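# Stack the on-edge magnet blocks flat in one pile

## Task

Take every magnet block from the row whose blocks stand upright on their edges, lay each one flat, and pile them on one another as a single tidy stack on the bench, apart from anything else. Then open the grippers and pull both arms away from the stack.

## Robot and tools

Robot: two arms, left_arm and right_arm, each ending in a parallel two-finger gripper. In the shared scene frame the origin sits on the table surface midway between the arms, +x points forward over the table, +z points up, and left_arm is on the +y side. The base of left_arm is at (0, +0.325, 0) m and the base of right_arm at (+0.012, -0.311, 0) m, both turned only slightly about z. The names left and right do not tell you which side of an image an arm appears on.

Gripper axes: the fingers extend along the gripper's +z and close toward each other along its y. The reported end_effector_position is the point between the pads, roughly 1 cm back from the fingertips. Joint limits (rad), base to hand: waist -2.618 to 3.054, shoulder 0 to 3.142, elbow 0 to 3.142, wrist pitch -1.571 to 1.571, wrist yaw -1.571 to 1.571, wrist roll -2.094 to 2.094.

The 14-number row, used by both execute_actions and move: first seven numbers are left_arm (dx, dy, dz, rx, ry, rz, opening), next seven are right_arm in the same order. Always send all 14, each within [-1, 1]. dx to rz are an offset, not a pose: they are taken in that gripper's own axes and counted from the gripper pose in the most recent result that showed it. Before any result in a scene has shown it, and for the second or later call within one reply, they count from where the arm is when the call begins. A value of 1.0 equals 0.6 m of travel or 180 degrees of turn; rx, ry, rz form one rotation vector. Opening is absolute, not an offset: +1 is fully open (0.094 m), -1 fully shut. An all-zero offset is not a pause; it pulls the arm back to its reference pose.

execute_actions: argument actions is a list with zero or one item, plus optional pictures (true/false; images come by default). An empty list only reports the current state. An item {"rows": [...], "steps": n} runs up to 15 control steps of 1/30 s, one row per step, repeating the final row if rows are fewer than steps (default 15). Every row is measured from the same reference, not from the row before. An item with only steps (up to 300) is a wait that ends that many steps after the previous result, your reply time included. A rejected call sends nothing.

move: target is one 14-number row as above; speed is the top path speed in m/s, 0.002 to 0.5, default 0.25, with turning capped at twice that in rad/s. Each gripper follows a straight line to its target, taking the shorter rotation; all paths finish together, lasting 0.5 to 10 s, and are cut off at 10 s. Paths ignore obstacles and the other arm. Openings are applied at the start. The result adds a move: line giving the outcome (done, off_target, moving, held, fault) and any limits: paced means the sent pose was clipped; held means some steps were blocked, after which the arm may lurch faster than the set speed. Each gripper's distance from its target is also reported.

wait: seconds from 0 to 10; the scene runs with no new command. zoom_image: camera (cam_high, cam_low, cam_left_wrist, cam_right_wrist) and region [x0, y0, x1, y1] in pixels of that camera's latest 504x504 image, origin top-left, at most 504 by 504. read_manual: returns only URDF licence text; no motion. finished_scene: scene number; ends that scene for good and reports success.

Reading results: the state line lists each gripper's position (m) and quat_wxyz in the scene frame; at long reach the printed position can be off. grip_measured is the finger opening on the command scale; the last joint value is the opening in metres. A pose unreachable line names an arm whose command the clearance check altered or blocked; HELD flags steps not fully sent. A Hand target line shows where the controller is currently driving each gripper. FAULT or OVER-TEMPERATURE FAULT lines report arm stops. Camera calibration (intrinsics, distortion, world-to-camera transforms) is provided per camera and may be slightly off.

Controller behaviour: each step the commanded pose is limited to 70 mm and 16 degrees from the measured pose, so far targets need several actions; after an action the arm only finishes the last clipped pose. Position wins over orientation when both cannot be met. Arms tend to end a centimetre or more low and can sag further under repeated zero offsets; to hold an arm still, send the correction back to its desired pose in the first call of a reply and zeros afterwards, aiming higher if it still droops.

Gripping: to hold a block, command an opening below grip_measured; about 0.03 below is firm, less is gentler. Pads press about 50 to 62 N each, and harder at the instant of contact. Readings may be off by up to about 1 mm per gripper.

Avoid: knocking or placing anything off the table, letting the arms collide or shove each other, fast impacts (force grows with speed and with how far past contact the target lies), drops and slips. Expect occasional external tugs on held parts or nudges to loose blocks. Holding loads heats motors: warning from 75 °C, a 10 s stop at 90 °C, and at 100 °C the arm goes limp and falls. Smooth, efficient motion is preferred.

Each tool is called after "Call:" by a JSON object that holds its "name" and its "arguments", one argument or row to a line.

## Session

Call:
{"name": "execute_actions", "arguments": {
  "actions": []
}}

Scene clock: 0.00 s of 6200.00 s.
left_arm: end_effector_position=(+0.3331, +0.3982, +0.3077) grip_measured=+1.000 end_effector_quat_wxyz=(+0.203, +0.374, +0.841, +0.335) | right_arm: end_effector_position=(+0.3447, -0.4123, +0.2135) grip_measured=+1.000 end_effector_quat_wxyz=(+0.082, +0.124, +0.917, -0.371)
Joint positions: left_arm=[ 0.004  1.325  1.537 -1.079 -0.428  0.99   0.094] | right_arm=[ 0.143  1.77   1.662 -1.446  0.779  0.33   0.094]
Joint velocities: left_arm=[-0.017  0.007  0.012 -0.022  0.095 -0.022  0.   ] | right_arm=[-0.017 -0.012  0.007  0.022 -0.081  0.007  0.   ]
Motor temperatures (°C, as the motors report them): left_arm=[26 25 24 27 27 27] | right_arm=[27 26 26 27 27 26]
Hand target (left_arm): +0.331, +0.398, +0.310; +0.205, +0.371, +0.841, +0.336
Hand target (right_arm): +0.346, -0.415, +0.224; +0.099, +0.131, +0.912, -0.377

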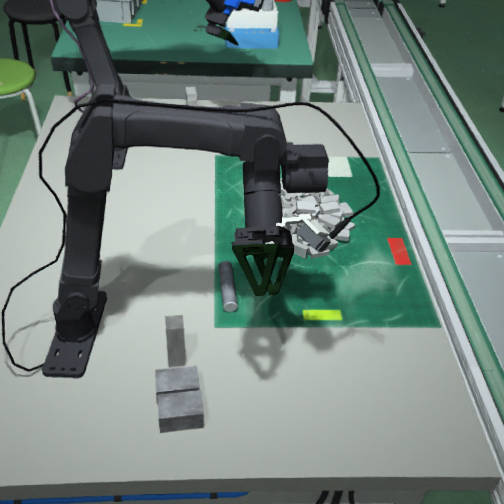

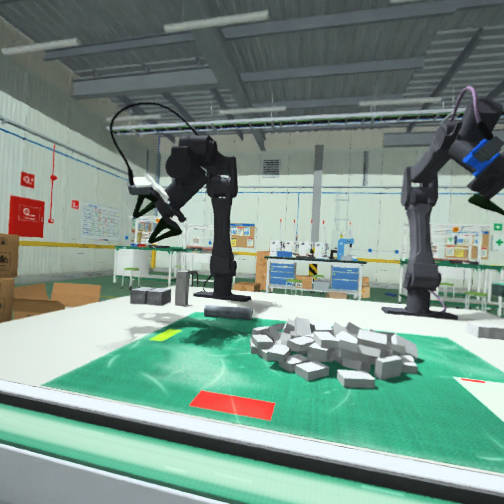

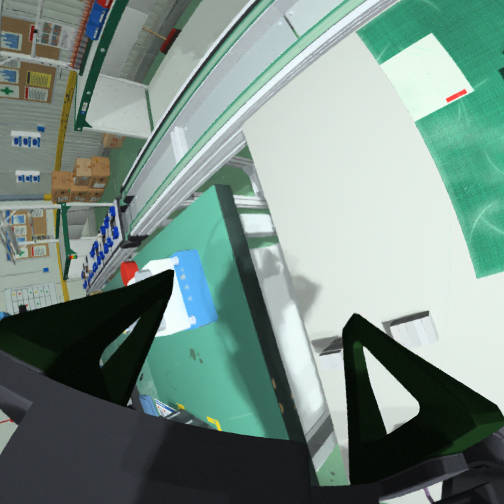

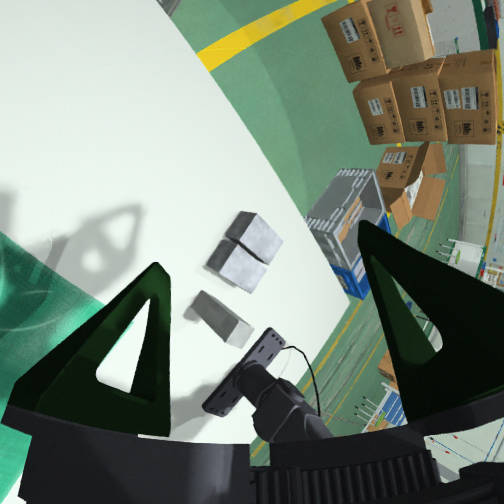

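Call:
{"name": "zoom_image", "arguments": {
  "camera": "cam_left_wrist",
  "region": [300, 280, 460, 400]
}}

Call:
{"name": "zoom_image", "arguments": {
  "camera": "cam_low",
  "region": [384, 280, 504, 400]
}}

Call:
{"name": "zoom_image", "arguments": {
  "camera": "cam_high",
  "region": [150, 60, 400, 270]
}}

Region (300, 280, 460, 400) of cam_left_wrist's 504x504 image, scaled by 3.150, with more detail than that image has; it fills the top 378 rows of this view, and the rest is white.

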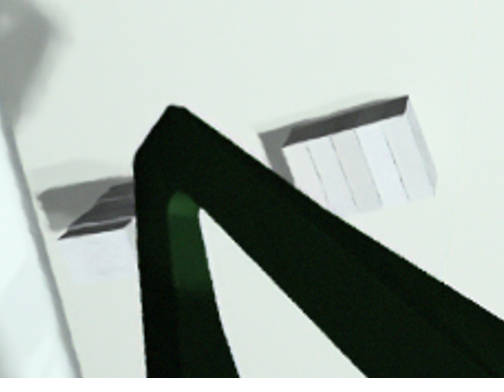

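Region (384, 280, 504, 400) of cam_low's 504x504 image, scaled by 4.200, with more detail than that image has.

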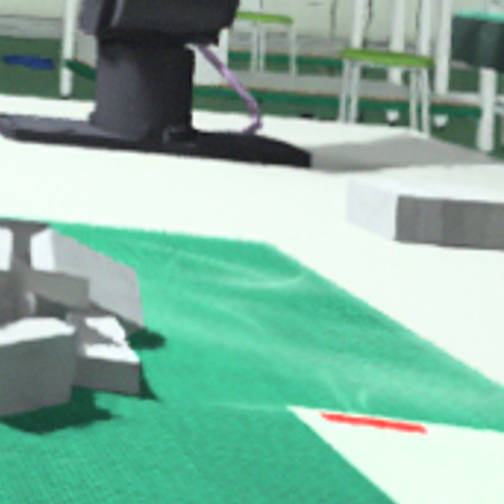

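Region (150, 60, 400, 270) of cam_high's 504x504 image, scaled by 2.016, with more detail than that image has; it fills the top 423 rows of this view, and the rest is white.

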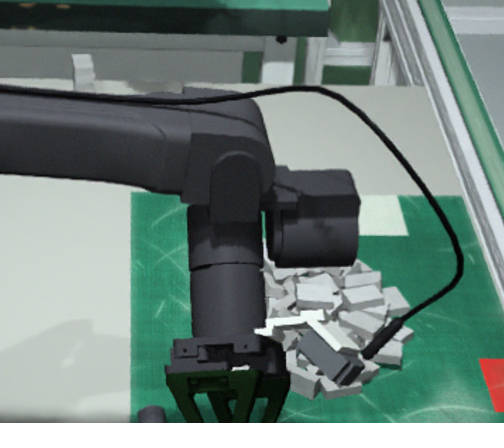

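Call:
{"name": "move", "arguments": {
  "target": [0.1137,-0.2364,0.001,0.254,-0.0625,0.221,1, 0.1434,0.063,-0.099,-0.248,-0.418,0.1235,1],
  "speed": 0.3
}}

Scene clock: 86.27 s of 6200.00 s.
left_arm: end_effector_position=(+0.2260, +0.3802, +0.2000) grip_measured=+1.000 end_effector_quat_wxyz=(+0.013, +0.711, +0.702, +0.033) | right_arm: end_effector_position=(+0.2689, -0.3281, +0.2063) grip_measured=+1.000 end_effector_quat_wxyz=(+0.701, -0.007, +0.713, -0.006)
Joint positions: left_arm=[ 0.234  1.394  1.433 -1.541 -0.013  1.808  0.094] | right_arm=[-0.16   0.202  0.116  0.07  -0.235 -0.023  0.094]
Joint velocities: left_arm=[-0.017  0.012 -0.002 -0.037 -0.051 -0.022  0.   ] | right_arm=[-0.007  0.002  0.007 -0.007 -0.007 -0.022  0.   ]
Motor temperatures (°C, as the motors report them): left_arm=[26 26 27 30 27 27] | right_arm=[27 30 29 28 28 26]
Hand target (left_arm): +0.220, +0.378, +0.198; +0.013, +0.712, +0.702, +0.019
Hand target (right_arm): +0.269, -0.330, +0.213; +0.711, -0.007, +0.703, -0.008
Off the commanded pose (left_arm): 0.006 m, 4 deg.
Off the commanded pose (right_arm): 0.004 m, 2 deg.
joint sent to its limit (left arm) — the command would take joint 4 (wrist pitch) past its lower limit, so that joint was sent only as far as its limit.
After step 90, 79.77 s passed at rest.
move: off_target (left_arm)
camera_calibration (this result's frames):
cam_left_wrist: T_world_to_cam=[[-0.963382, -0.243292, -0.112714, 0.333109], [-0.266769, 0.827332, 0.494323, -0.323954], [-0.027013, 0.506291, -0.86194, 0.0932916], [0, 0, 0, 1]] pos_world=[0.23701, 0.301828, 0.278096]
cam_right_wrist: T_world_to_cam=[[-0.034548, -0.97298, -0.228292, -0.260257], [-0.732098, 0.180137, -0.656951, 0.396557], [0.680323, 0.144436, -0.718539, 0.115454], [0, 0, 0, 1]] pos_world=[0.202781, -0.341335, 0.284062]

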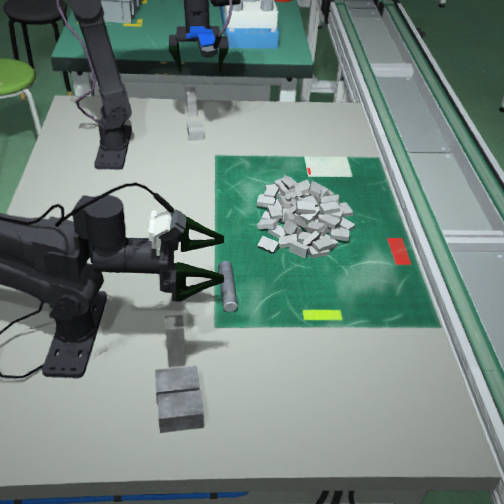

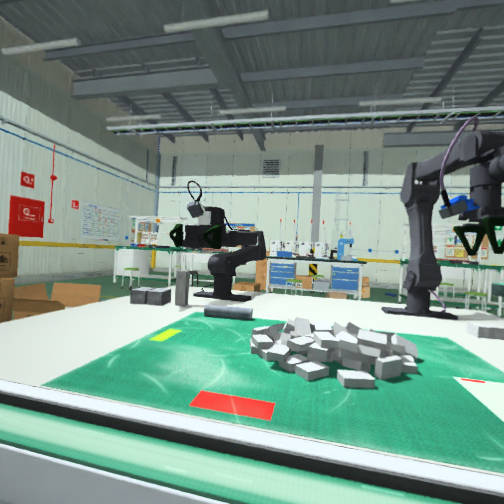

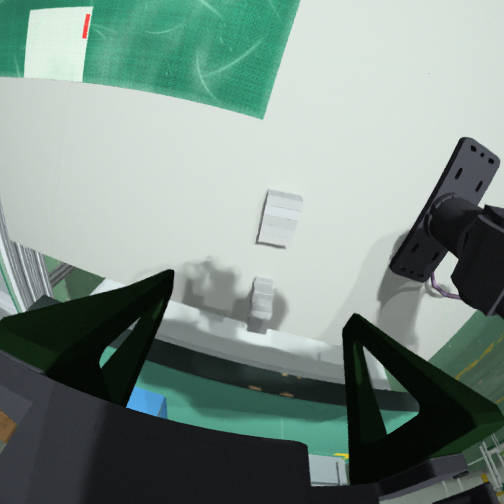

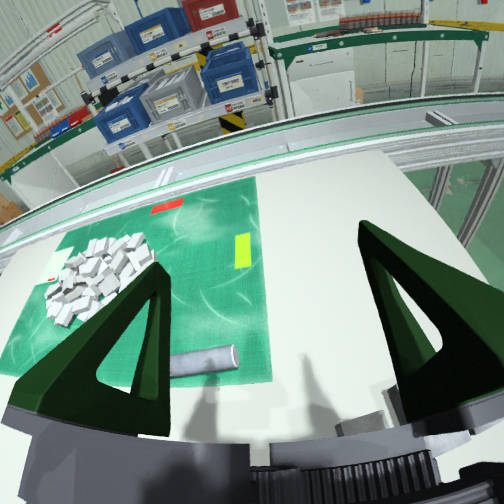

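Call:
{"name": "zoom_image", "arguments": {
  "camera": "cam_left_wrist",
  "region": [210, 170, 350, 340]
}}

Call:
{"name": "zoom_image", "arguments": {
  "camera": "cam_high",
  "region": [150, 70, 250, 160]
}}

Region (210, 170, 350, 340) of cam_left_wrist's 504x504 image, scaled by 2.965, with more detail than that image has; it fills the left 415 columns of this view, and the rest is white.

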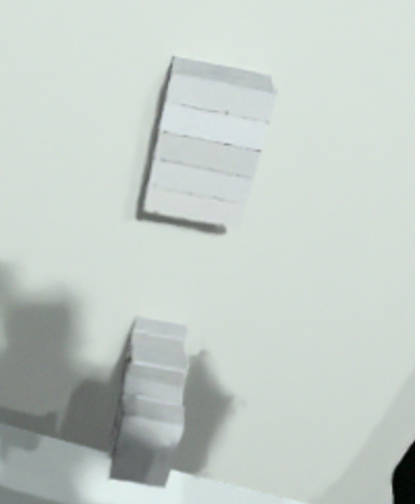

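Region (150, 70, 250, 160) of cam_high's 504x504 image, scaled by 5.040, with more detail than that image has; it fills the top 454 rows of this view, and the rest is white.

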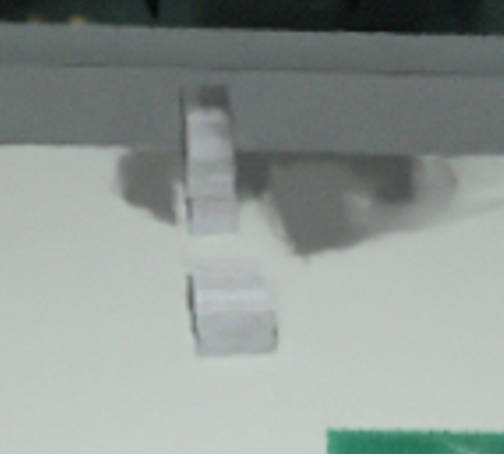

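Call:
{"name": "move", "arguments": {
  "target": [0.0485,-0.0463,0.1987,0.0288,0.1583,-0.0254,0.6, -0.008,0,0,0,0,0,1],
  "speed": 0.2
}}

Scene clock: 142.07 s of 6200.00 s.
left_arm: end_effector_position=(+0.2049, +0.4099, +0.0828) grip_measured=+0.601 end_effector_quat_wxyz=(-0.186, +0.655, +0.713, +0.167) | right_arm: end_effector_position=(+0.2689, -0.3279, +0.2039) grip_measured=+1.000 end_effector_quat_wxyz=(+0.698, -0.007, +0.716, -0.005)
Joint positions: left_arm=[ 0.     1.401  0.88  -1.107 -0.502  1.46   0.075] | right_arm=[-0.16   0.202  0.116  0.06  -0.236 -0.023  0.094]
Joint velocities: left_arm=[-0.012 -0.002 -0.012  0.022 -0.037 -0.007 -0.   ] | right_arm=[-0.012 -0.017  0.002 -0.007  0.051 -0.095  0.   ]
Motor temperatures (°C, as the motors report them): left_arm=[26 26 27 28 27 27] | right_arm=[27 27 29 35 27 26]
Hand target (left_arm): +0.205, +0.410, +0.080; -0.190, +0.654, +0.712, +0.171
Hand target (right_arm): +0.269, -0.328, +0.211; +0.701, -0.007, +0.713, -0.006
Off the commanded pose (left_arm): 0.004 m, 1 deg.
Off the commanded pose (right_arm): 0.007 m, 1 deg.
After step 90, 50.93 s passed at rest.
move: done
camera_calibration (this result's frames):
cam_left_wrist: T_world_to_cam=[[-0.944533, -0.287245, -0.159213, 0.32475], [-0.284751, 0.474738, 0.832791, -0.176083], [-0.163631, 0.831934, -0.530199, -0.156392], [0, 0, 0, 1]] pos_world=[0.231006, 0.306983, 0.115426]
cam_right_wrist: T_world_to_cam=[[-0.0356553, -0.972399, -0.230586, -0.259644], [-0.738601, 0.181069, -0.649371, 0.395402], [0.673199, 0.147157, -0.724671, 0.117781], [0, 0, 0, 1]] pos_world=[0.203497, -0.341405, 0.282245]

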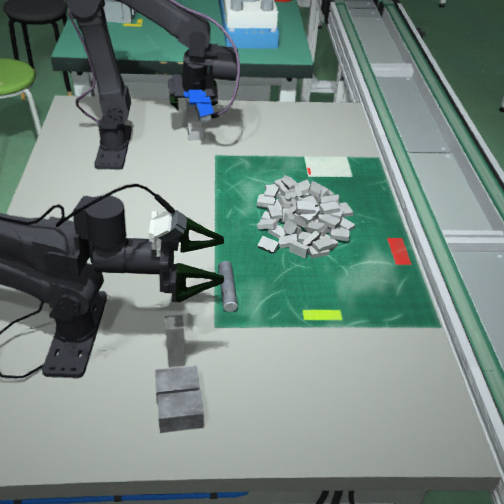

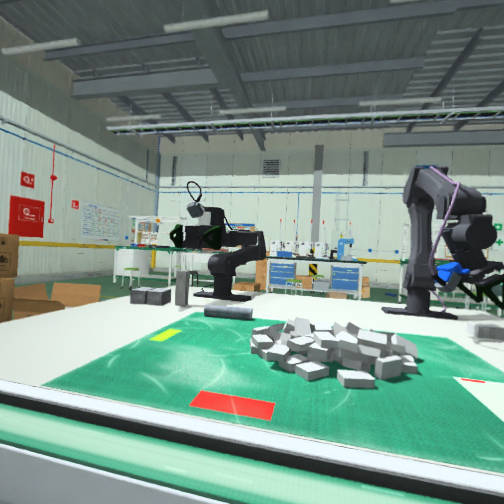

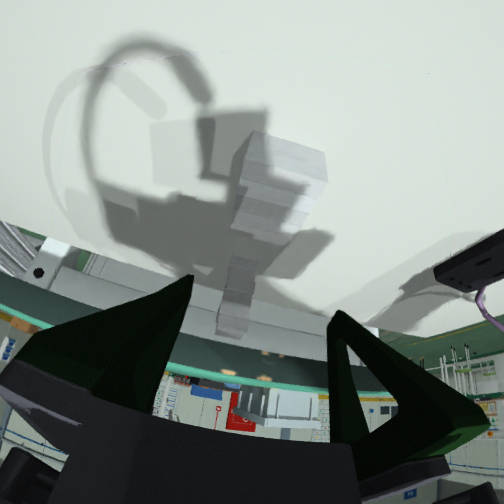

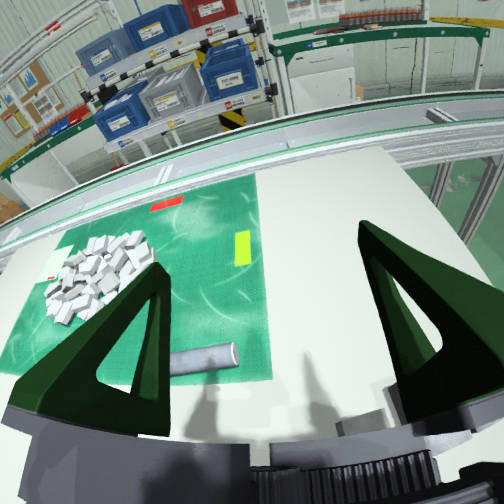

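Call:
{"name": "zoom_image", "arguments": {
  "camera": "cam_left_wrist",
  "region": [200, 110, 360, 270]
}}

Call:
{"name": "zoom_image", "arguments": {
  "camera": "cam_low",
  "region": [404, 240, 504, 350]
}}

Region (200, 110, 360, 270) of cam_left_wrist's 504x504 image, scaled by 3.150, with more detail than that image has.

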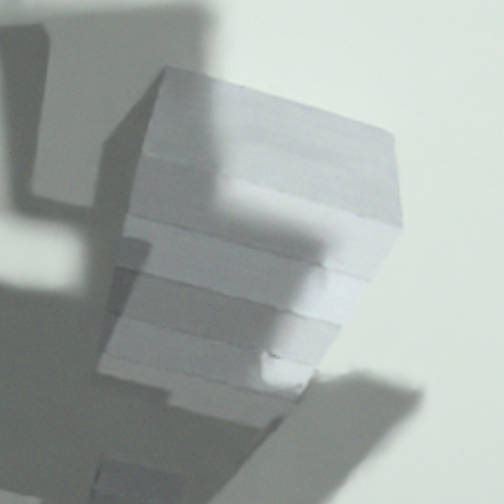

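Region (404, 240, 504, 350) of cam_low's 504x504 image, scaled by 4.582, with more detail than that image has; it fills the left 458 columns of this view, and the rest is white.

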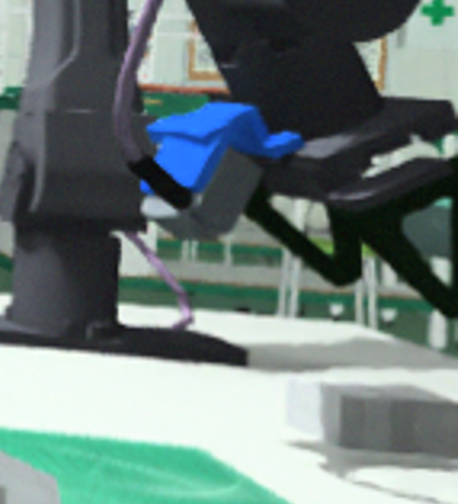

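Call:
{"name": "move", "arguments": {
  "target": [-0.0506,0.0025,0.096,0,0.004,0,0.6, -0.012,0,0,0,-0.005,0,1],
  "speed": 0.06
}}

Scene clock: 158.90 s of 6200.00 s.
left_arm: end_effector_position=(+0.2079, +0.4101, +0.0213) grip_measured=+0.601 end_effector_quat_wxyz=(-0.183, +0.654, +0.714, +0.170) | right_arm: end_effector_position=(+0.2689, -0.3279, +0.2039) grip_measured=+1.000 end_effector_quat_wxyz=(+0.698, -0.007, +0.716, -0.005)
Joint positions: left_arm=[ 0.     1.517  0.713 -0.817 -0.503  1.459  0.075] | right_arm=[-0.16   0.202  0.116  0.06  -0.236 -0.023  0.094]
Joint velocities: left_arm=[ 0.012  0.012  0.007  0.022  0.022  0.007 -0.001] | right_arm=[-0.012  0.007  0.002 -0.037 -0.022 -0.051  0.   ]
Motor temperatures (°C, as the motors report them): left_arm=[26 26 27 28 27 27] | right_arm=[27 27 30 35 27 26]
Hand target (left_arm): +0.205, +0.410, +0.018; -0.190, +0.654, +0.712, +0.171
Hand target (right_arm): +0.269, -0.328, +0.211; +0.704, -0.007, +0.711, -0.005
Off the commanded pose (left_arm): 0.004 m, 1 deg.
Off the commanded pose (right_arm): 0.007 m, 1 deg.
After step 90, 12.23 s passed at rest.
move: done
camera_calibration (this result's frames):
cam_left_wrist: T_world_to_cam=[[-0.942994, -0.287868, -0.167019, 0.317976], [-0.291689, 0.473227, 0.831248, -0.122002], [-0.160252, 0.832579, -0.530218, -0.189646], [0, 0, 0, 1]] pos_world=[0.233871, 0.307165, 0.0539682]
cam_right_wrist: T_world_to_cam=[[-0.0356553, -0.972399, -0.230586, -0.259644], [-0.738601, 0.181069, -0.649371, 0.395402], [0.673199, 0.147157, -0.724671, 0.117781], [0, 0, 0, 1]] pos_world=[0.203497, -0.341405, 0.282245]

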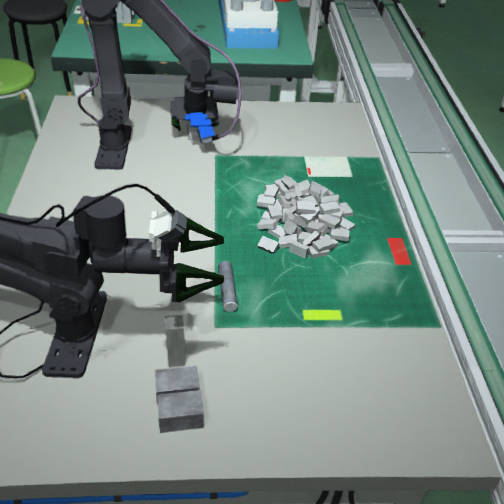

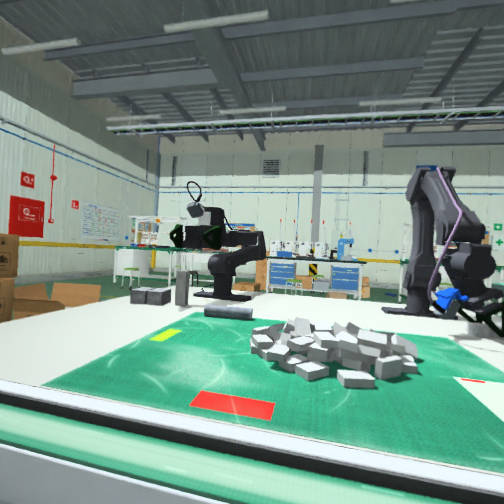

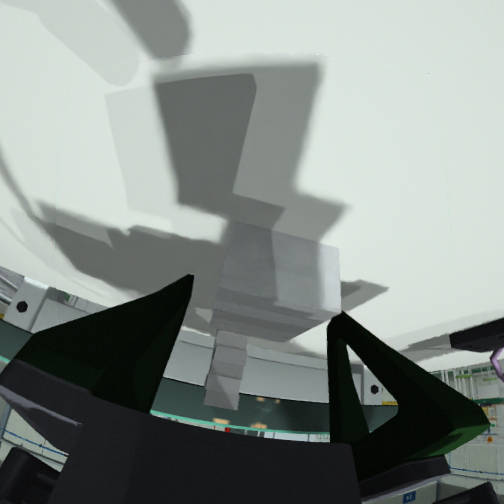

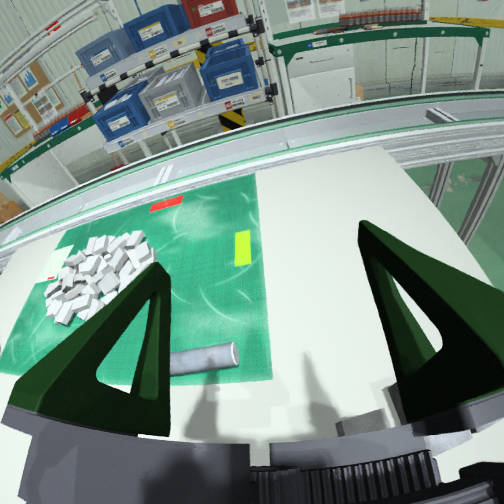

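Call:
{"name": "move", "arguments": {
  "target": [-0.0053,-0.0067,0.0143,0,0.004,0,0.3, -0.012,0,0,0,-0.005,0,1],
  "speed": 0.03
}}

Call:
{"name": "zoom_image", "arguments": {
  "camera": "cam_low",
  "region": [424, 270, 504, 350]
}}

Scene clock: 166.07 s of 6200.00 s.
left_arm: end_effector_position=(+0.2065, +0.4103, +0.0161) grip_measured=+0.301 end_effector_quat_wxyz=(-0.180, +0.653, +0.715, +0.174) | right_arm: end_effector_position=(+0.2689, -0.3279, +0.2039) grip_measured=+1.000 end_effector_quat_wxyz=(+0.698, -0.007, +0.716, -0.005)
Joint positions: left_arm=[ 0.     1.517  0.688 -0.783 -0.505  1.459  0.061] | right_arm=[-0.16   0.202  0.116  0.06  -0.236 -0.023  0.094]
Joint velocities: left_arm=[ 0.002  0.012 -0.012  0.007  0.007  0.037 -0.   ] | right_arm=[ 0.002 -0.002 -0.017 -0.081 -0.007 -0.007  0.   ]
Motor temperatures (°C, as the motors report them): left_arm=[26 26 26 28 27 27] | right_arm=[27 27 30 35 27 26]
Hand target (left_arm): +0.204, +0.411, +0.012; -0.188, +0.653, +0.713, +0.174
Hand target (right_arm): +0.269, -0.328, +0.211; +0.704, -0.007, +0.711, -0.005
Off the commanded pose (left_arm): 0.005 m, 1 deg.
Off the commanded pose (right_arm): 0.007 m, 1 deg.
After step 90, 3.47 s passed at rest.
move: done
camera_calibration (this result's frames):
cam_left_wrist: T_world_to_cam=[[-0.941504, -0.287638, -0.1756, 0.315618], [-0.298958, 0.472369, 0.829151, -0.116318], [-0.155547, 0.833146, -0.530728, -0.193956], [0, 0, 0, 1]] pos_world=[0.232212, 0.307322, 0.0489295]
cam_right_wrist: T_world_to_cam=[[-0.0356553, -0.972399, -0.230586, -0.259644], [-0.738601, 0.181069, -0.649371, 0.395402], [0.673199, 0.147157, -0.724671, 0.117781], [0, 0, 0, 1]] pos_world=[0.203497, -0.341405, 0.282245]

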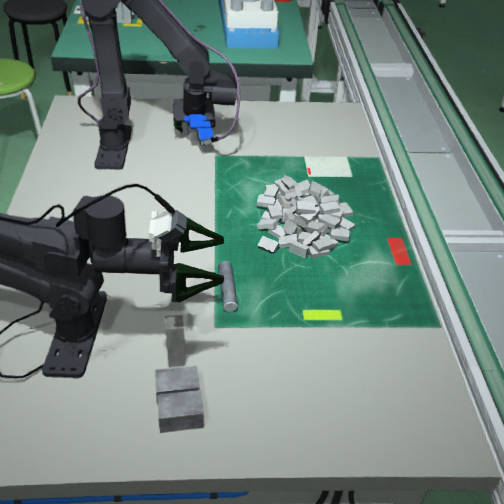

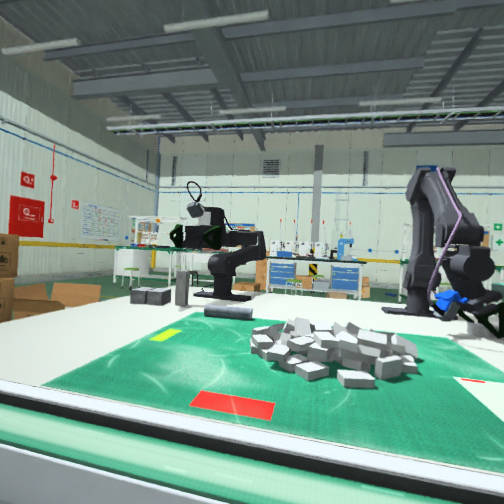

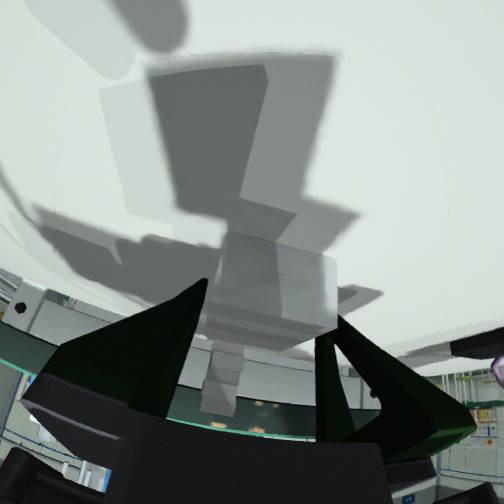

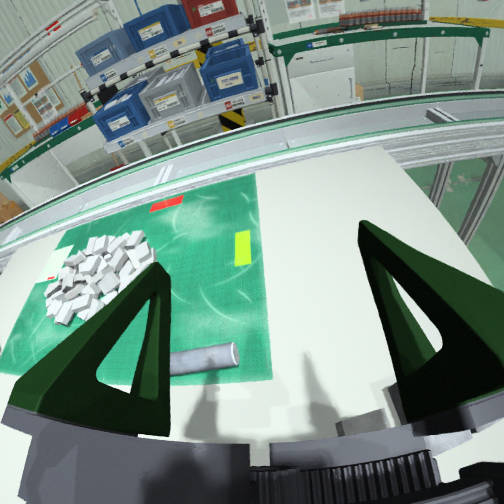

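Region (424, 270, 504, 350) of cam_low's 504x504 image, scaled by 6.300, with more detail than that image has.

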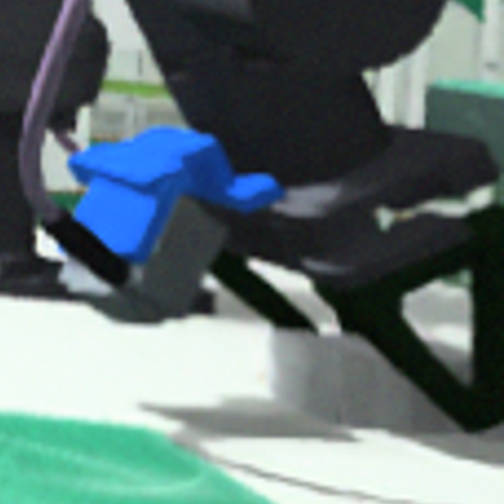

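Call:
{"name": "execute_actions", "arguments": {
  "actions": [
    {"rows": [[0,0,0,0,0,0,0.25,-0.012,0,0,0,-0.005,0,1],[0,0,0,0,0,0,0.2,-0.012,0,0,0,-0.005,0,1],[0,0,0,0,0,0,0.15,-0.012,0,0,0,-0.005,0,1],[0,0,0,0,0,0,0.1,-0.012,0,0,0,-0.005,0,1],[0,0,0,0,0,0,0.05,-0.012,0,0,0,-0.005,0,1],[0,0,0,0,0,0,0.0,-0.012,0,0,0,-0.005,0,1],[0,0,0,0,0,0,-0.03,-0.012,0,0,0,-0.005,0,1],[0,0,0,0,0,0,-0.06,-0.012,0,0,0,-0.005,0,1],[0,0,0,0,0,0,-0.08,-0.012,0,0,0,-0.005,0,1],[0,0,0,0,0,0,-0.10,-0.012,0,0,0,-0.005,0,1],[0,0,0,0,0,0,-0.12,-0.012,0,0,0,-0.005,0,1],[0,0,0,0,0,0,-0.135,-0.012,0,0,0,-0.005,0,1],[0,0,0,0,0,0,-0.15,-0.012,0,0,0,-0.005,0,1],[0,0,0,0,0,0,-0.165,-0.012,0,0,0,-0.005,0,1],[0,0,0,0,0,0,-0.18,-0.012,0,0,0,-0.005,0,1]], "steps": 15}
  ],
  "pictures": false
}}

Call:
{"name": "wait", "arguments": {
  "seconds": 0.5
}}

Scene clock: 175.07 s of 6200.00 s.
left_arm: end_effector_position=(+0.2095, +0.4104, +0.0160) grip_measured=-0.146 end_effector_quat_wxyz=(-0.176, +0.652, +0.716, +0.178) | right_arm: end_effector_position=(+0.2689, -0.3279, +0.2039) grip_measured=+1.000 end_effector_quat_wxyz=(+0.698, -0.007, +0.716, -0.005)
Joint positions: left_arm=[ 0.     1.517  0.688 -0.77  -0.505  1.459  0.04 ] | right_arm=[-0.16   0.202  0.116  0.06  -0.236 -0.023  0.094]
Joint velocities: left_arm=[-0.012  0.022 -0.022  0.007  0.037 -0.037 -0.001] | right_arm=[ 0.002  0.017 -0.007 -0.037 -0.007 -0.007  0.   ]
Motor temperatures (°C, as the motors report them): left_arm=[26 26 26 28 27 27] | right_arm=[27 27 30 35 27 26]
Hand target (left_arm): +0.207, +0.410, +0.016; -0.180, +0.653, +0.715, +0.174
Hand target (right_arm): +0.269, -0.328, +0.211; +0.704, -0.007, +0.711, -0.005
Off the commanded pose (left_arm): 0.003 m, 1 deg.
Off the commanded pose (right_arm): 0.007 m, 1 deg.
Steps of this call (steps 1 to 90: nothing new was sent; then 5.50 s passed at rest; steps 91 to 105: all 15 steps of this action). Readings (end_effector_position):
91: left_arm (+0.2075, +0.4104, +0.0161) | right_arm (+0.2689, -0.3279, +0.2039)
92: left_arm (+0.2075, +0.4104, +0.0161) | right_arm (+0.2689, -0.3279, +0.2039)
94: left_arm (+0.2075, +0.4104, +0.0161) | right_arm (+0.2689, -0.3279, +0.2039)
98: left_arm (+0.2086, +0.4104, +0.0161) | right_arm (+0.2689, -0.3279, +0.2039)
105: the state above

Scene clock: 175.57 s of 6200.00 s.
left_arm: end_effector_position=(+0.2095, +0.4104, +0.0160) grip_measured=-0.146 end_effector_quat_wxyz=(-0.176, +0.652, +0.716, +0.178) | right_arm: end_effector_position=(+0.2689, -0.3279, +0.2039) grip_measured=+1.000 end_effector_quat_wxyz=(+0.698, -0.007, +0.716, -0.005)
Joint positions: left_arm=[ 0.     1.517  0.688 -0.77  -0.505  1.459  0.04 ] | right_arm=[-0.16   0.202  0.116  0.06  -0.236 -0.023  0.094]
Joint velocities: left_arm=[ 0.012 -0.002 -0.002  0.051 -0.051  0.007 -0.   ] | right_arm=[ 0.007  0.012 -0.002  0.125 -0.007 -0.007  0.   ]
Motor temperatures (°C, as the motors report them): left_arm=[26 26 26 28 27 27] | right_arm=[27 27 30 36 27 26]
Hand target (left_arm): +0.207, +0.410, +0.016; -0.180, +0.653, +0.715, +0.174
Hand target (right_arm): +0.269, -0.328, +0.211; +0.704, -0.007, +0.711, -0.005
Off the commanded pose (left_arm): 0.003 m, 1 deg.
Off the commanded pose (right_arm): 0.007 m, 1 deg.
Steps of this call (steps 1 to 15: nothing new was sent). Readings (end_effector_position):
1: left_arm (+0.2095, +0.4104, +0.0160) | right_arm (+0.2689, -0.3279, +0.2039)
2: left_arm (+0.2095, +0.4104, +0.0160) | right_arm (+0.2689, -0.3279, +0.2039)
4: left_arm (+0.2095, +0.4104, +0.0160) | right_arm (+0.2689, -0.3279, +0.2039)
8: left_arm (+0.2095, +0.4104, +0.0160) | right_arm (+0.2689, -0.3279, +0.2039)
15: the state above
camera_calibration (this result's frames):
cam_left_wrist: T_world_to_cam=[[-0.939078, -0.287581, -0.188227, 0.31813], [-0.309998, 0.472171, 0.8252, -0.112907], [-0.148436, 0.833278, -0.532555, -0.195065], [0, 0, 0, 1]] pos_world=[0.234793, 0.307342, 0.049169]
cam_right_wrist: T_world_to_cam=[[-0.0356553, -0.972399, -0.230586, -0.259644], [-0.738601, 0.181069, -0.649371, 0.395402], [0.673199, 0.147157, -0.724671, 0.117781], [0, 0, 0, 1]] pos_world=[0.203497, -0.341405, 0.282245]

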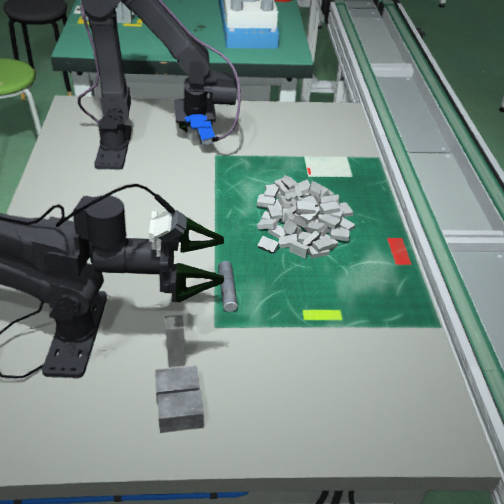

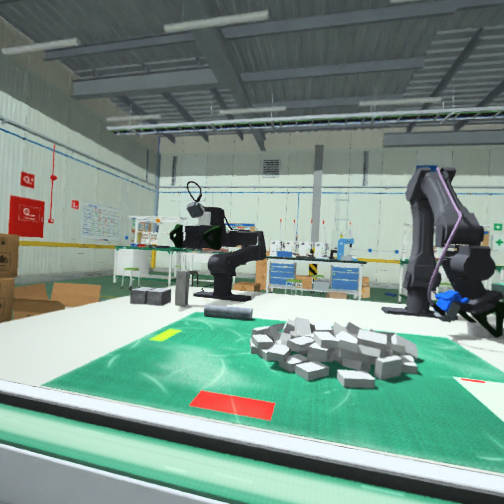

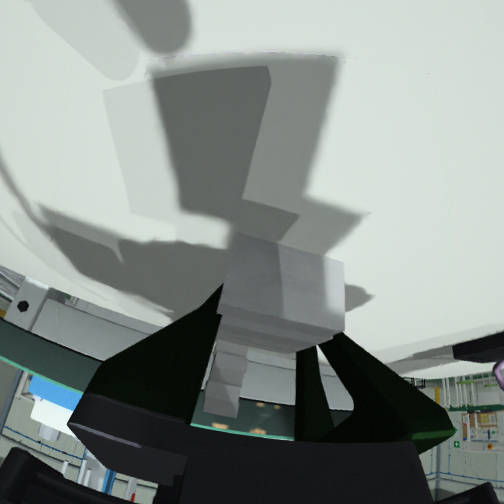

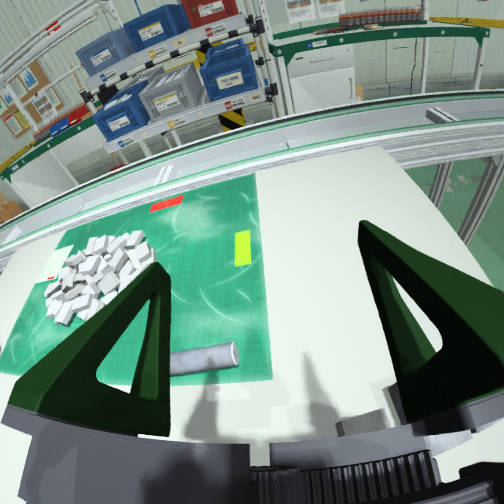

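Call:
{"name": "move", "arguments": {
  "target": [0.0202,0.001,-0.0365,0,0,0,-0.18, -0.012,0,0,0,-0.005,0,1],
  "speed": 0.03
}}

Call:
{"name": "zoom_image", "arguments": {
  "camera": "cam_left_wrist",
  "region": [170, 200, 390, 420]
}}

Scene clock: 183.40 s of 6200.00 s.
left_arm: end_effector_position=(+0.2038, +0.4093, +0.0298) grip_measured=-0.146 end_effector_quat_wxyz=(-0.183, +0.654, +0.714, +0.167) | right_arm: end_effector_position=(+0.2689, -0.3279, +0.2039) grip_measured=+1.000 end_effector_quat_wxyz=(+0.698, -0.007, +0.716, -0.005)
Joint positions: left_arm=[ 0.     1.483  0.723 -0.865 -0.498  1.459  0.04 ] | right_arm=[-0.16   0.202  0.116  0.06  -0.236 -0.023  0.094]
Joint velocities: left_arm=[-0.012  0.007 -0.022  0.037  0.037  0.095 -0.001] | right_arm=[0.007 0.007 0.017 0.007 0.022 0.007 0.   ]
Motor temperatures (°C, as the motors report them): left_arm=[26 26 27 28 27 27] | right_arm=[27 27 30 36 27 26]
Hand target (left_arm): +0.209, +0.411, +0.041; -0.176, +0.652, +0.716, +0.178
Hand target (right_arm): +0.269, -0.328, +0.211; +0.704, -0.007, +0.711, -0.005
Off the commanded pose (left_arm): 0.013 m, 2 deg.
Off the commanded pose (right_arm): 0.007 m, 1 deg.
After step 90, 3.70 s passed at rest.
move: off_target (left_arm)
camera_calibration (this result's frames):
cam_left_wrist: T_world_to_cam=[[-0.943482, -0.289084, -0.162087, 0.315795], [-0.288931, 0.477856, 0.829562, -0.132297], [-0.162358, 0.829508, -0.534374, -0.183237], [0, 0, 0, 1]] pos_world=[0.229972, 0.306507, 0.0630181]
cam_right_wrist: T_world_to_cam=[[-0.0356553, -0.972399, -0.230586, -0.259644], [-0.738601, 0.181069, -0.649371, 0.395402], [0.673199, 0.147157, -0.724671, 0.117781], [0, 0, 0, 1]] pos_world=[0.203497, -0.341405, 0.282245]

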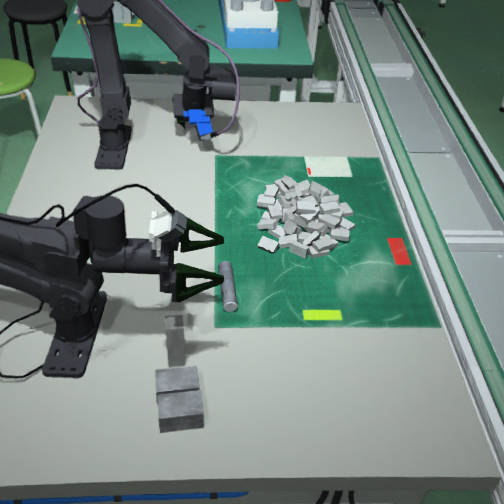

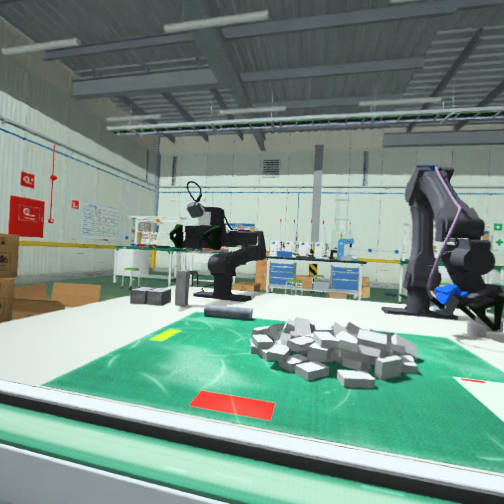

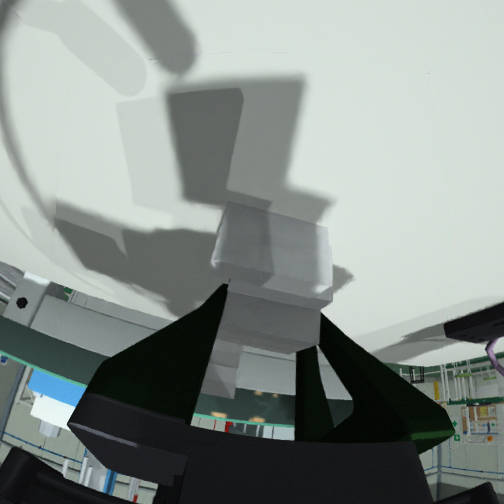

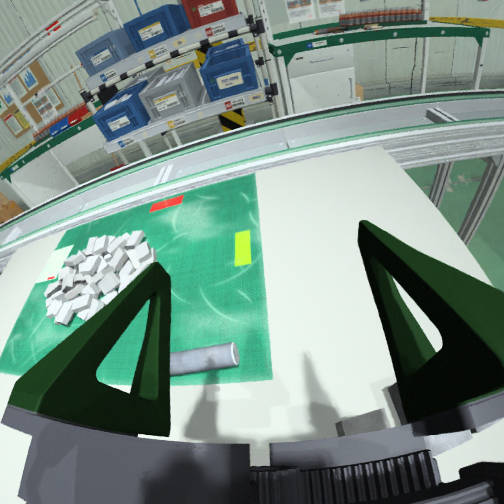

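Region (170, 200, 390, 420) of cam_left_wrist's 504x504 image, scaled by 2.291, with more detail than that image has.

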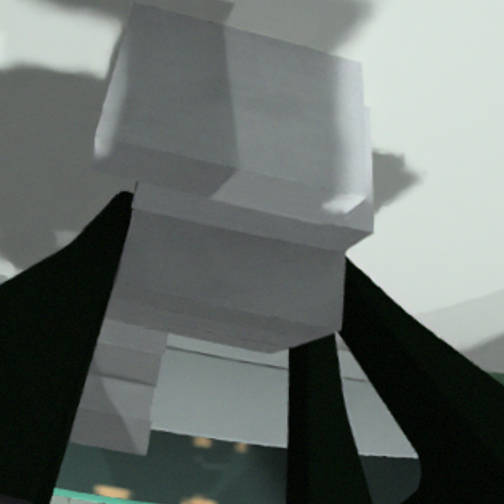

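Call:
{"name": "move", "arguments": {
  "target": [0.056,0.008,-0.102,0,0,0,-0.18, -0.012,0,0,0,-0.005,0,1],
  "speed": 0.04
}}

Call:
{"name": "zoom_image", "arguments": {
  "camera": "cam_left_wrist",
  "region": [150, 100, 450, 400]
}}

Scene clock: 205.87 s of 6200.00 s.
left_arm: end_effector_position=(+0.2062, +0.4073, +0.0871) grip_measured=-0.146 end_effector_quat_wxyz=(-0.188, +0.657, +0.713, +0.154) | right_arm: end_effector_position=(+0.2689, -0.3279, +0.2039) grip_measured=+1.000 end_effector_quat_wxyz=(+0.698, -0.007, +0.716, -0.005)
Joint positions: left_arm=[ 0.     1.42   0.918 -1.148 -0.485  1.459  0.04 ] | right_arm=[-0.16   0.202  0.116  0.06  -0.236 -0.023  0.094]
Joint velocities: left_arm=[-0.012 -0.002 -0.012 -0.037 -0.095  0.007 -0.001] | right_arm=[ 0.017 -0.007 -0.002  0.037 -0.051 -0.007  0.   ]
Motor temperatures (°C, as the motors report them): left_arm=[26 27 28 28 27 27] | right_arm=[27 27 31 37 27 26]
Hand target (left_arm): +0.209, +0.411, +0.099; -0.183, +0.654, +0.715, +0.167
Hand target (right_arm): +0.269, -0.328, +0.211; +0.704, -0.007, +0.711, -0.005
Off the commanded pose (left_arm): 0.013 m, 2 deg.
Off the commanded pose (right_arm): 0.007 m, 1 deg.
After step 90, 17.27 s passed at rest.
move: off_target (left_arm)
camera_calibration (this result's frames):
cam_left_wrist: T_world_to_cam=[[-0.946993, -0.291699, -0.134594, 0.326079], [-0.268327, 0.487835, 0.830673, -0.186627], [-0.176647, 0.822757, -0.540247, -0.144367], [0, 0, 0, 1]] pos_world=[0.233216, 0.304939, 0.12092]
cam_right_wrist: T_world_to_cam=[[-0.0356553, -0.972399, -0.230586, -0.259644], [-0.738601, 0.181069, -0.649371, 0.395402], [0.673199, 0.147157, -0.724671, 0.117781], [0, 0, 0, 1]] pos_world=[0.203497, -0.341405, 0.282245]

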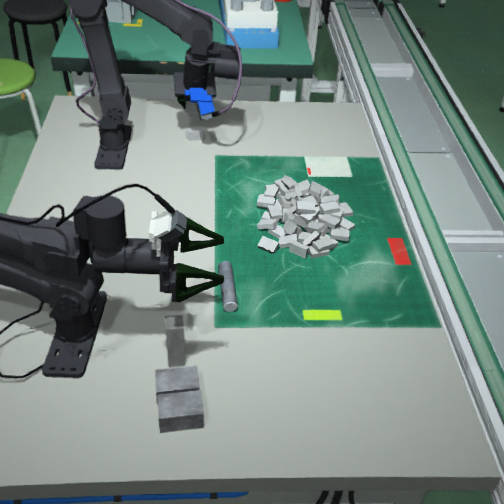

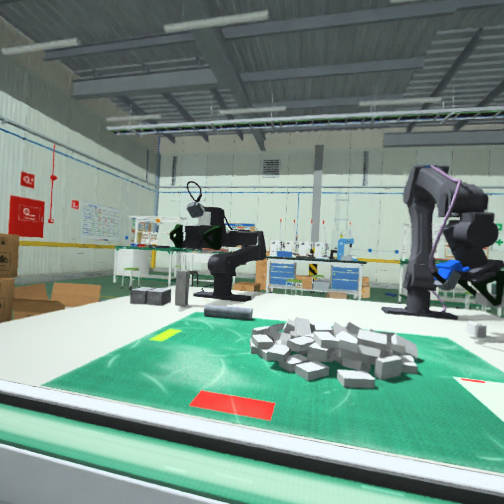

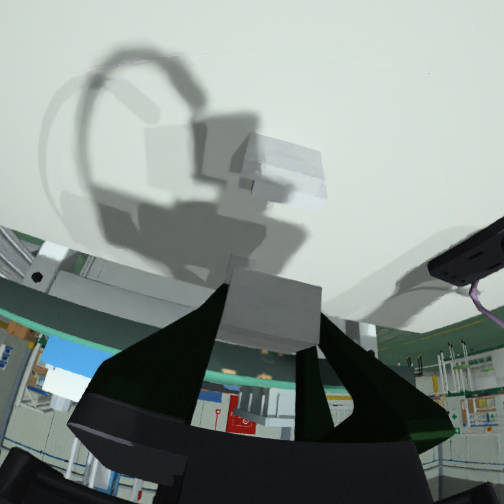

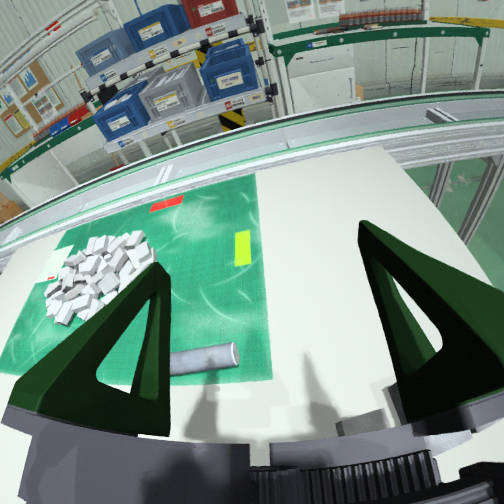

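Region (150, 100, 450, 400) of cam_left_wrist's 504x504 image, scaled by 1.680, with more detail than that image has.

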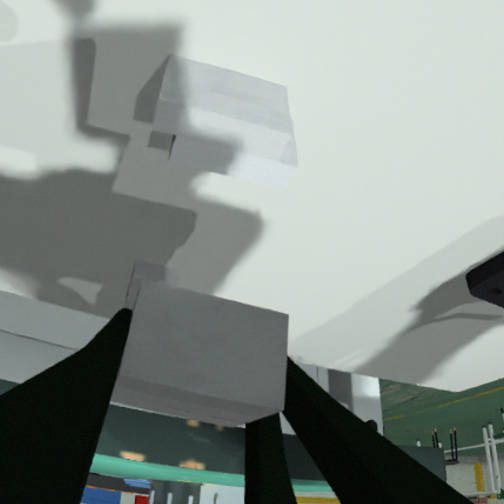

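Call:
{"name": "move", "arguments": {
  "target": [-0.37,-0.0488,-0.2113,0,-0.494,0.0324,-0.185, -0.012,0,0,0,-0.005,0,1],
  "speed": 0.18
}}

Call:
{"name": "zoom_image", "arguments": {
  "camera": "cam_low",
  "region": [330, 220, 504, 360]
}}

Call:
{"name": "zoom_image", "arguments": {
  "camera": "cam_high",
  "region": [120, 70, 270, 220]
}}

Scene clock: 228.57 s of 6200.00 s.
left_arm: end_effector_position=(+0.2056, +0.1574, +0.0861) grip_measured=-0.146 end_effector_quat_wxyz=(+0.349, +0.617, +0.624, -0.329) | right_arm: end_effector_position=(+0.2689, -0.3279, +0.2039) grip_measured=+1.000 end_effector_quat_wxyz=(+0.698, -0.007, +0.716, -0.005)
Joint positions: left_arm=[-0.083  1.38   0.613 -0.606  0.989  1.359  0.04 ] | right_arm=[-0.16   0.202  0.116  0.06  -0.236 -0.023  0.094]
Joint velocities: left_arm=[ 0.002 -0.017 -0.012 -0.022  0.007  0.081 -0.   ] | right_arm=[-0.012 -0.012  0.002 -0.037 -0.022 -0.037  0.   ]
Motor temperatures (°C, as the motors report them): left_arm=[26 27 28 28 27 27] | right_arm=[27 27 31 37 27 26]
Hand target (left_arm): +0.203, +0.150, +0.096; +0.366, +0.611, +0.608, -0.351
Hand target (right_arm): +0.269, -0.328, +0.211; +0.704, -0.007, +0.711, -0.005
Off the commanded pose (left_arm): 0.013 m, 4 deg.
Off the commanded pose (right_arm): 0.007 m, 1 deg.
After step 90, 14.73 s passed at rest.
move: off_target (left_arm)
camera_calibration (this result's frames):
cam_left_wrist: T_world_to_cam=[[-0.964669, -0.197732, 0.174114, 0.214831], [-0.256411, 0.856501, -0.447951, -0.0144018], [-0.0605545, -0.476769, -0.87694, 0.270267], [0, 0, 0, 1]] pos_world=[0.219914, 0.183669, 0.193151]
cam_right_wrist: T_world_to_cam=[[-0.0356553, -0.972399, -0.230586, -0.259644], [-0.738601, 0.181069, -0.649371, 0.395402], [0.673199, 0.147157, -0.724671, 0.117781], [0, 0, 0, 1]] pos_world=[0.203497, -0.341405, 0.282245]

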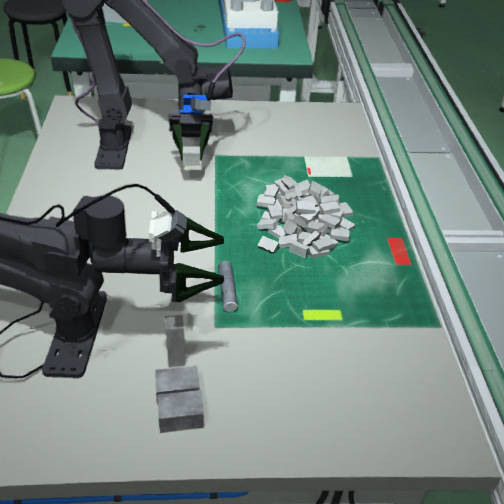

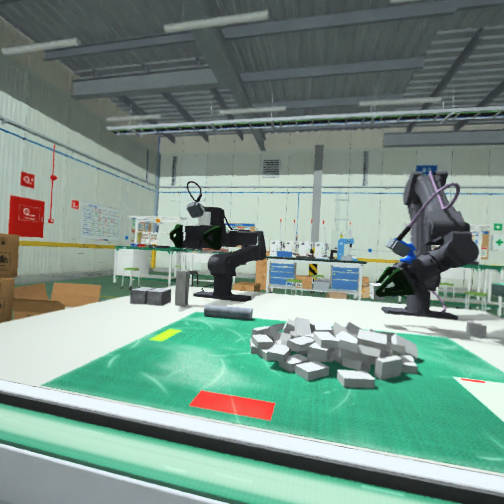

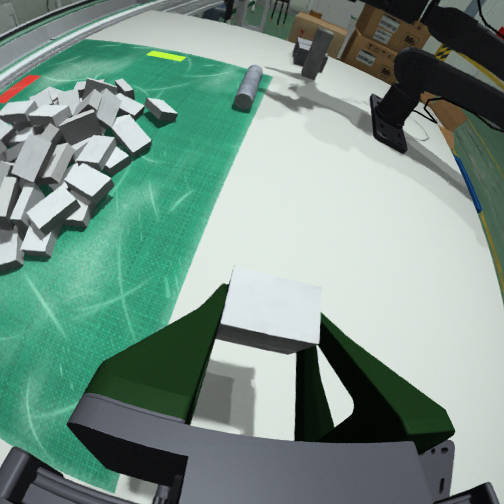

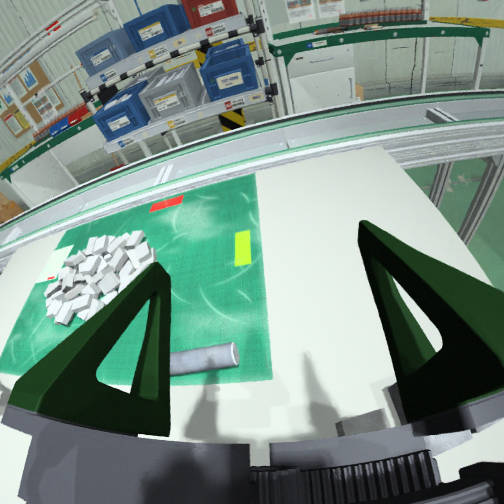

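Region (330, 220, 504, 360) of cam_low's 504x504 image, scaled by 2.897, with more detail than that image has; it fills the top 406 rows of this view, and the rest is white.

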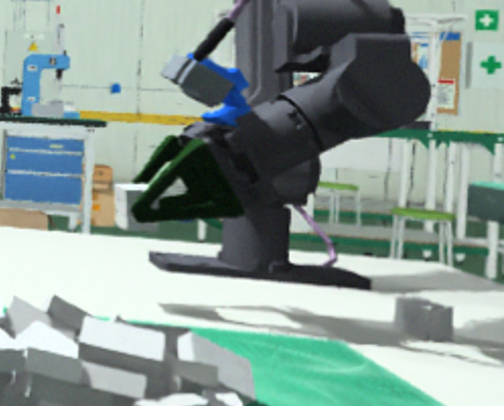

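Region (120, 70, 270, 220) of cam_high's 504x504 image, scaled by 3.360, with more detail than that image has.

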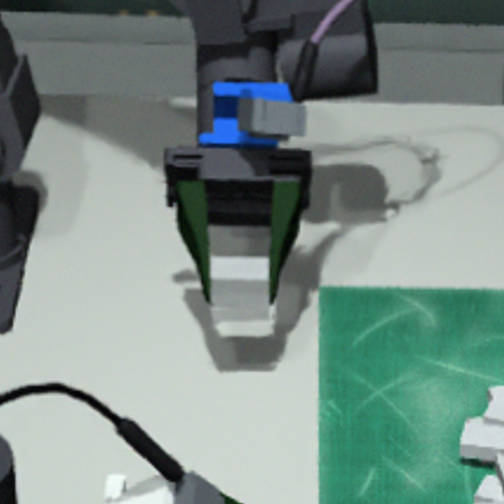

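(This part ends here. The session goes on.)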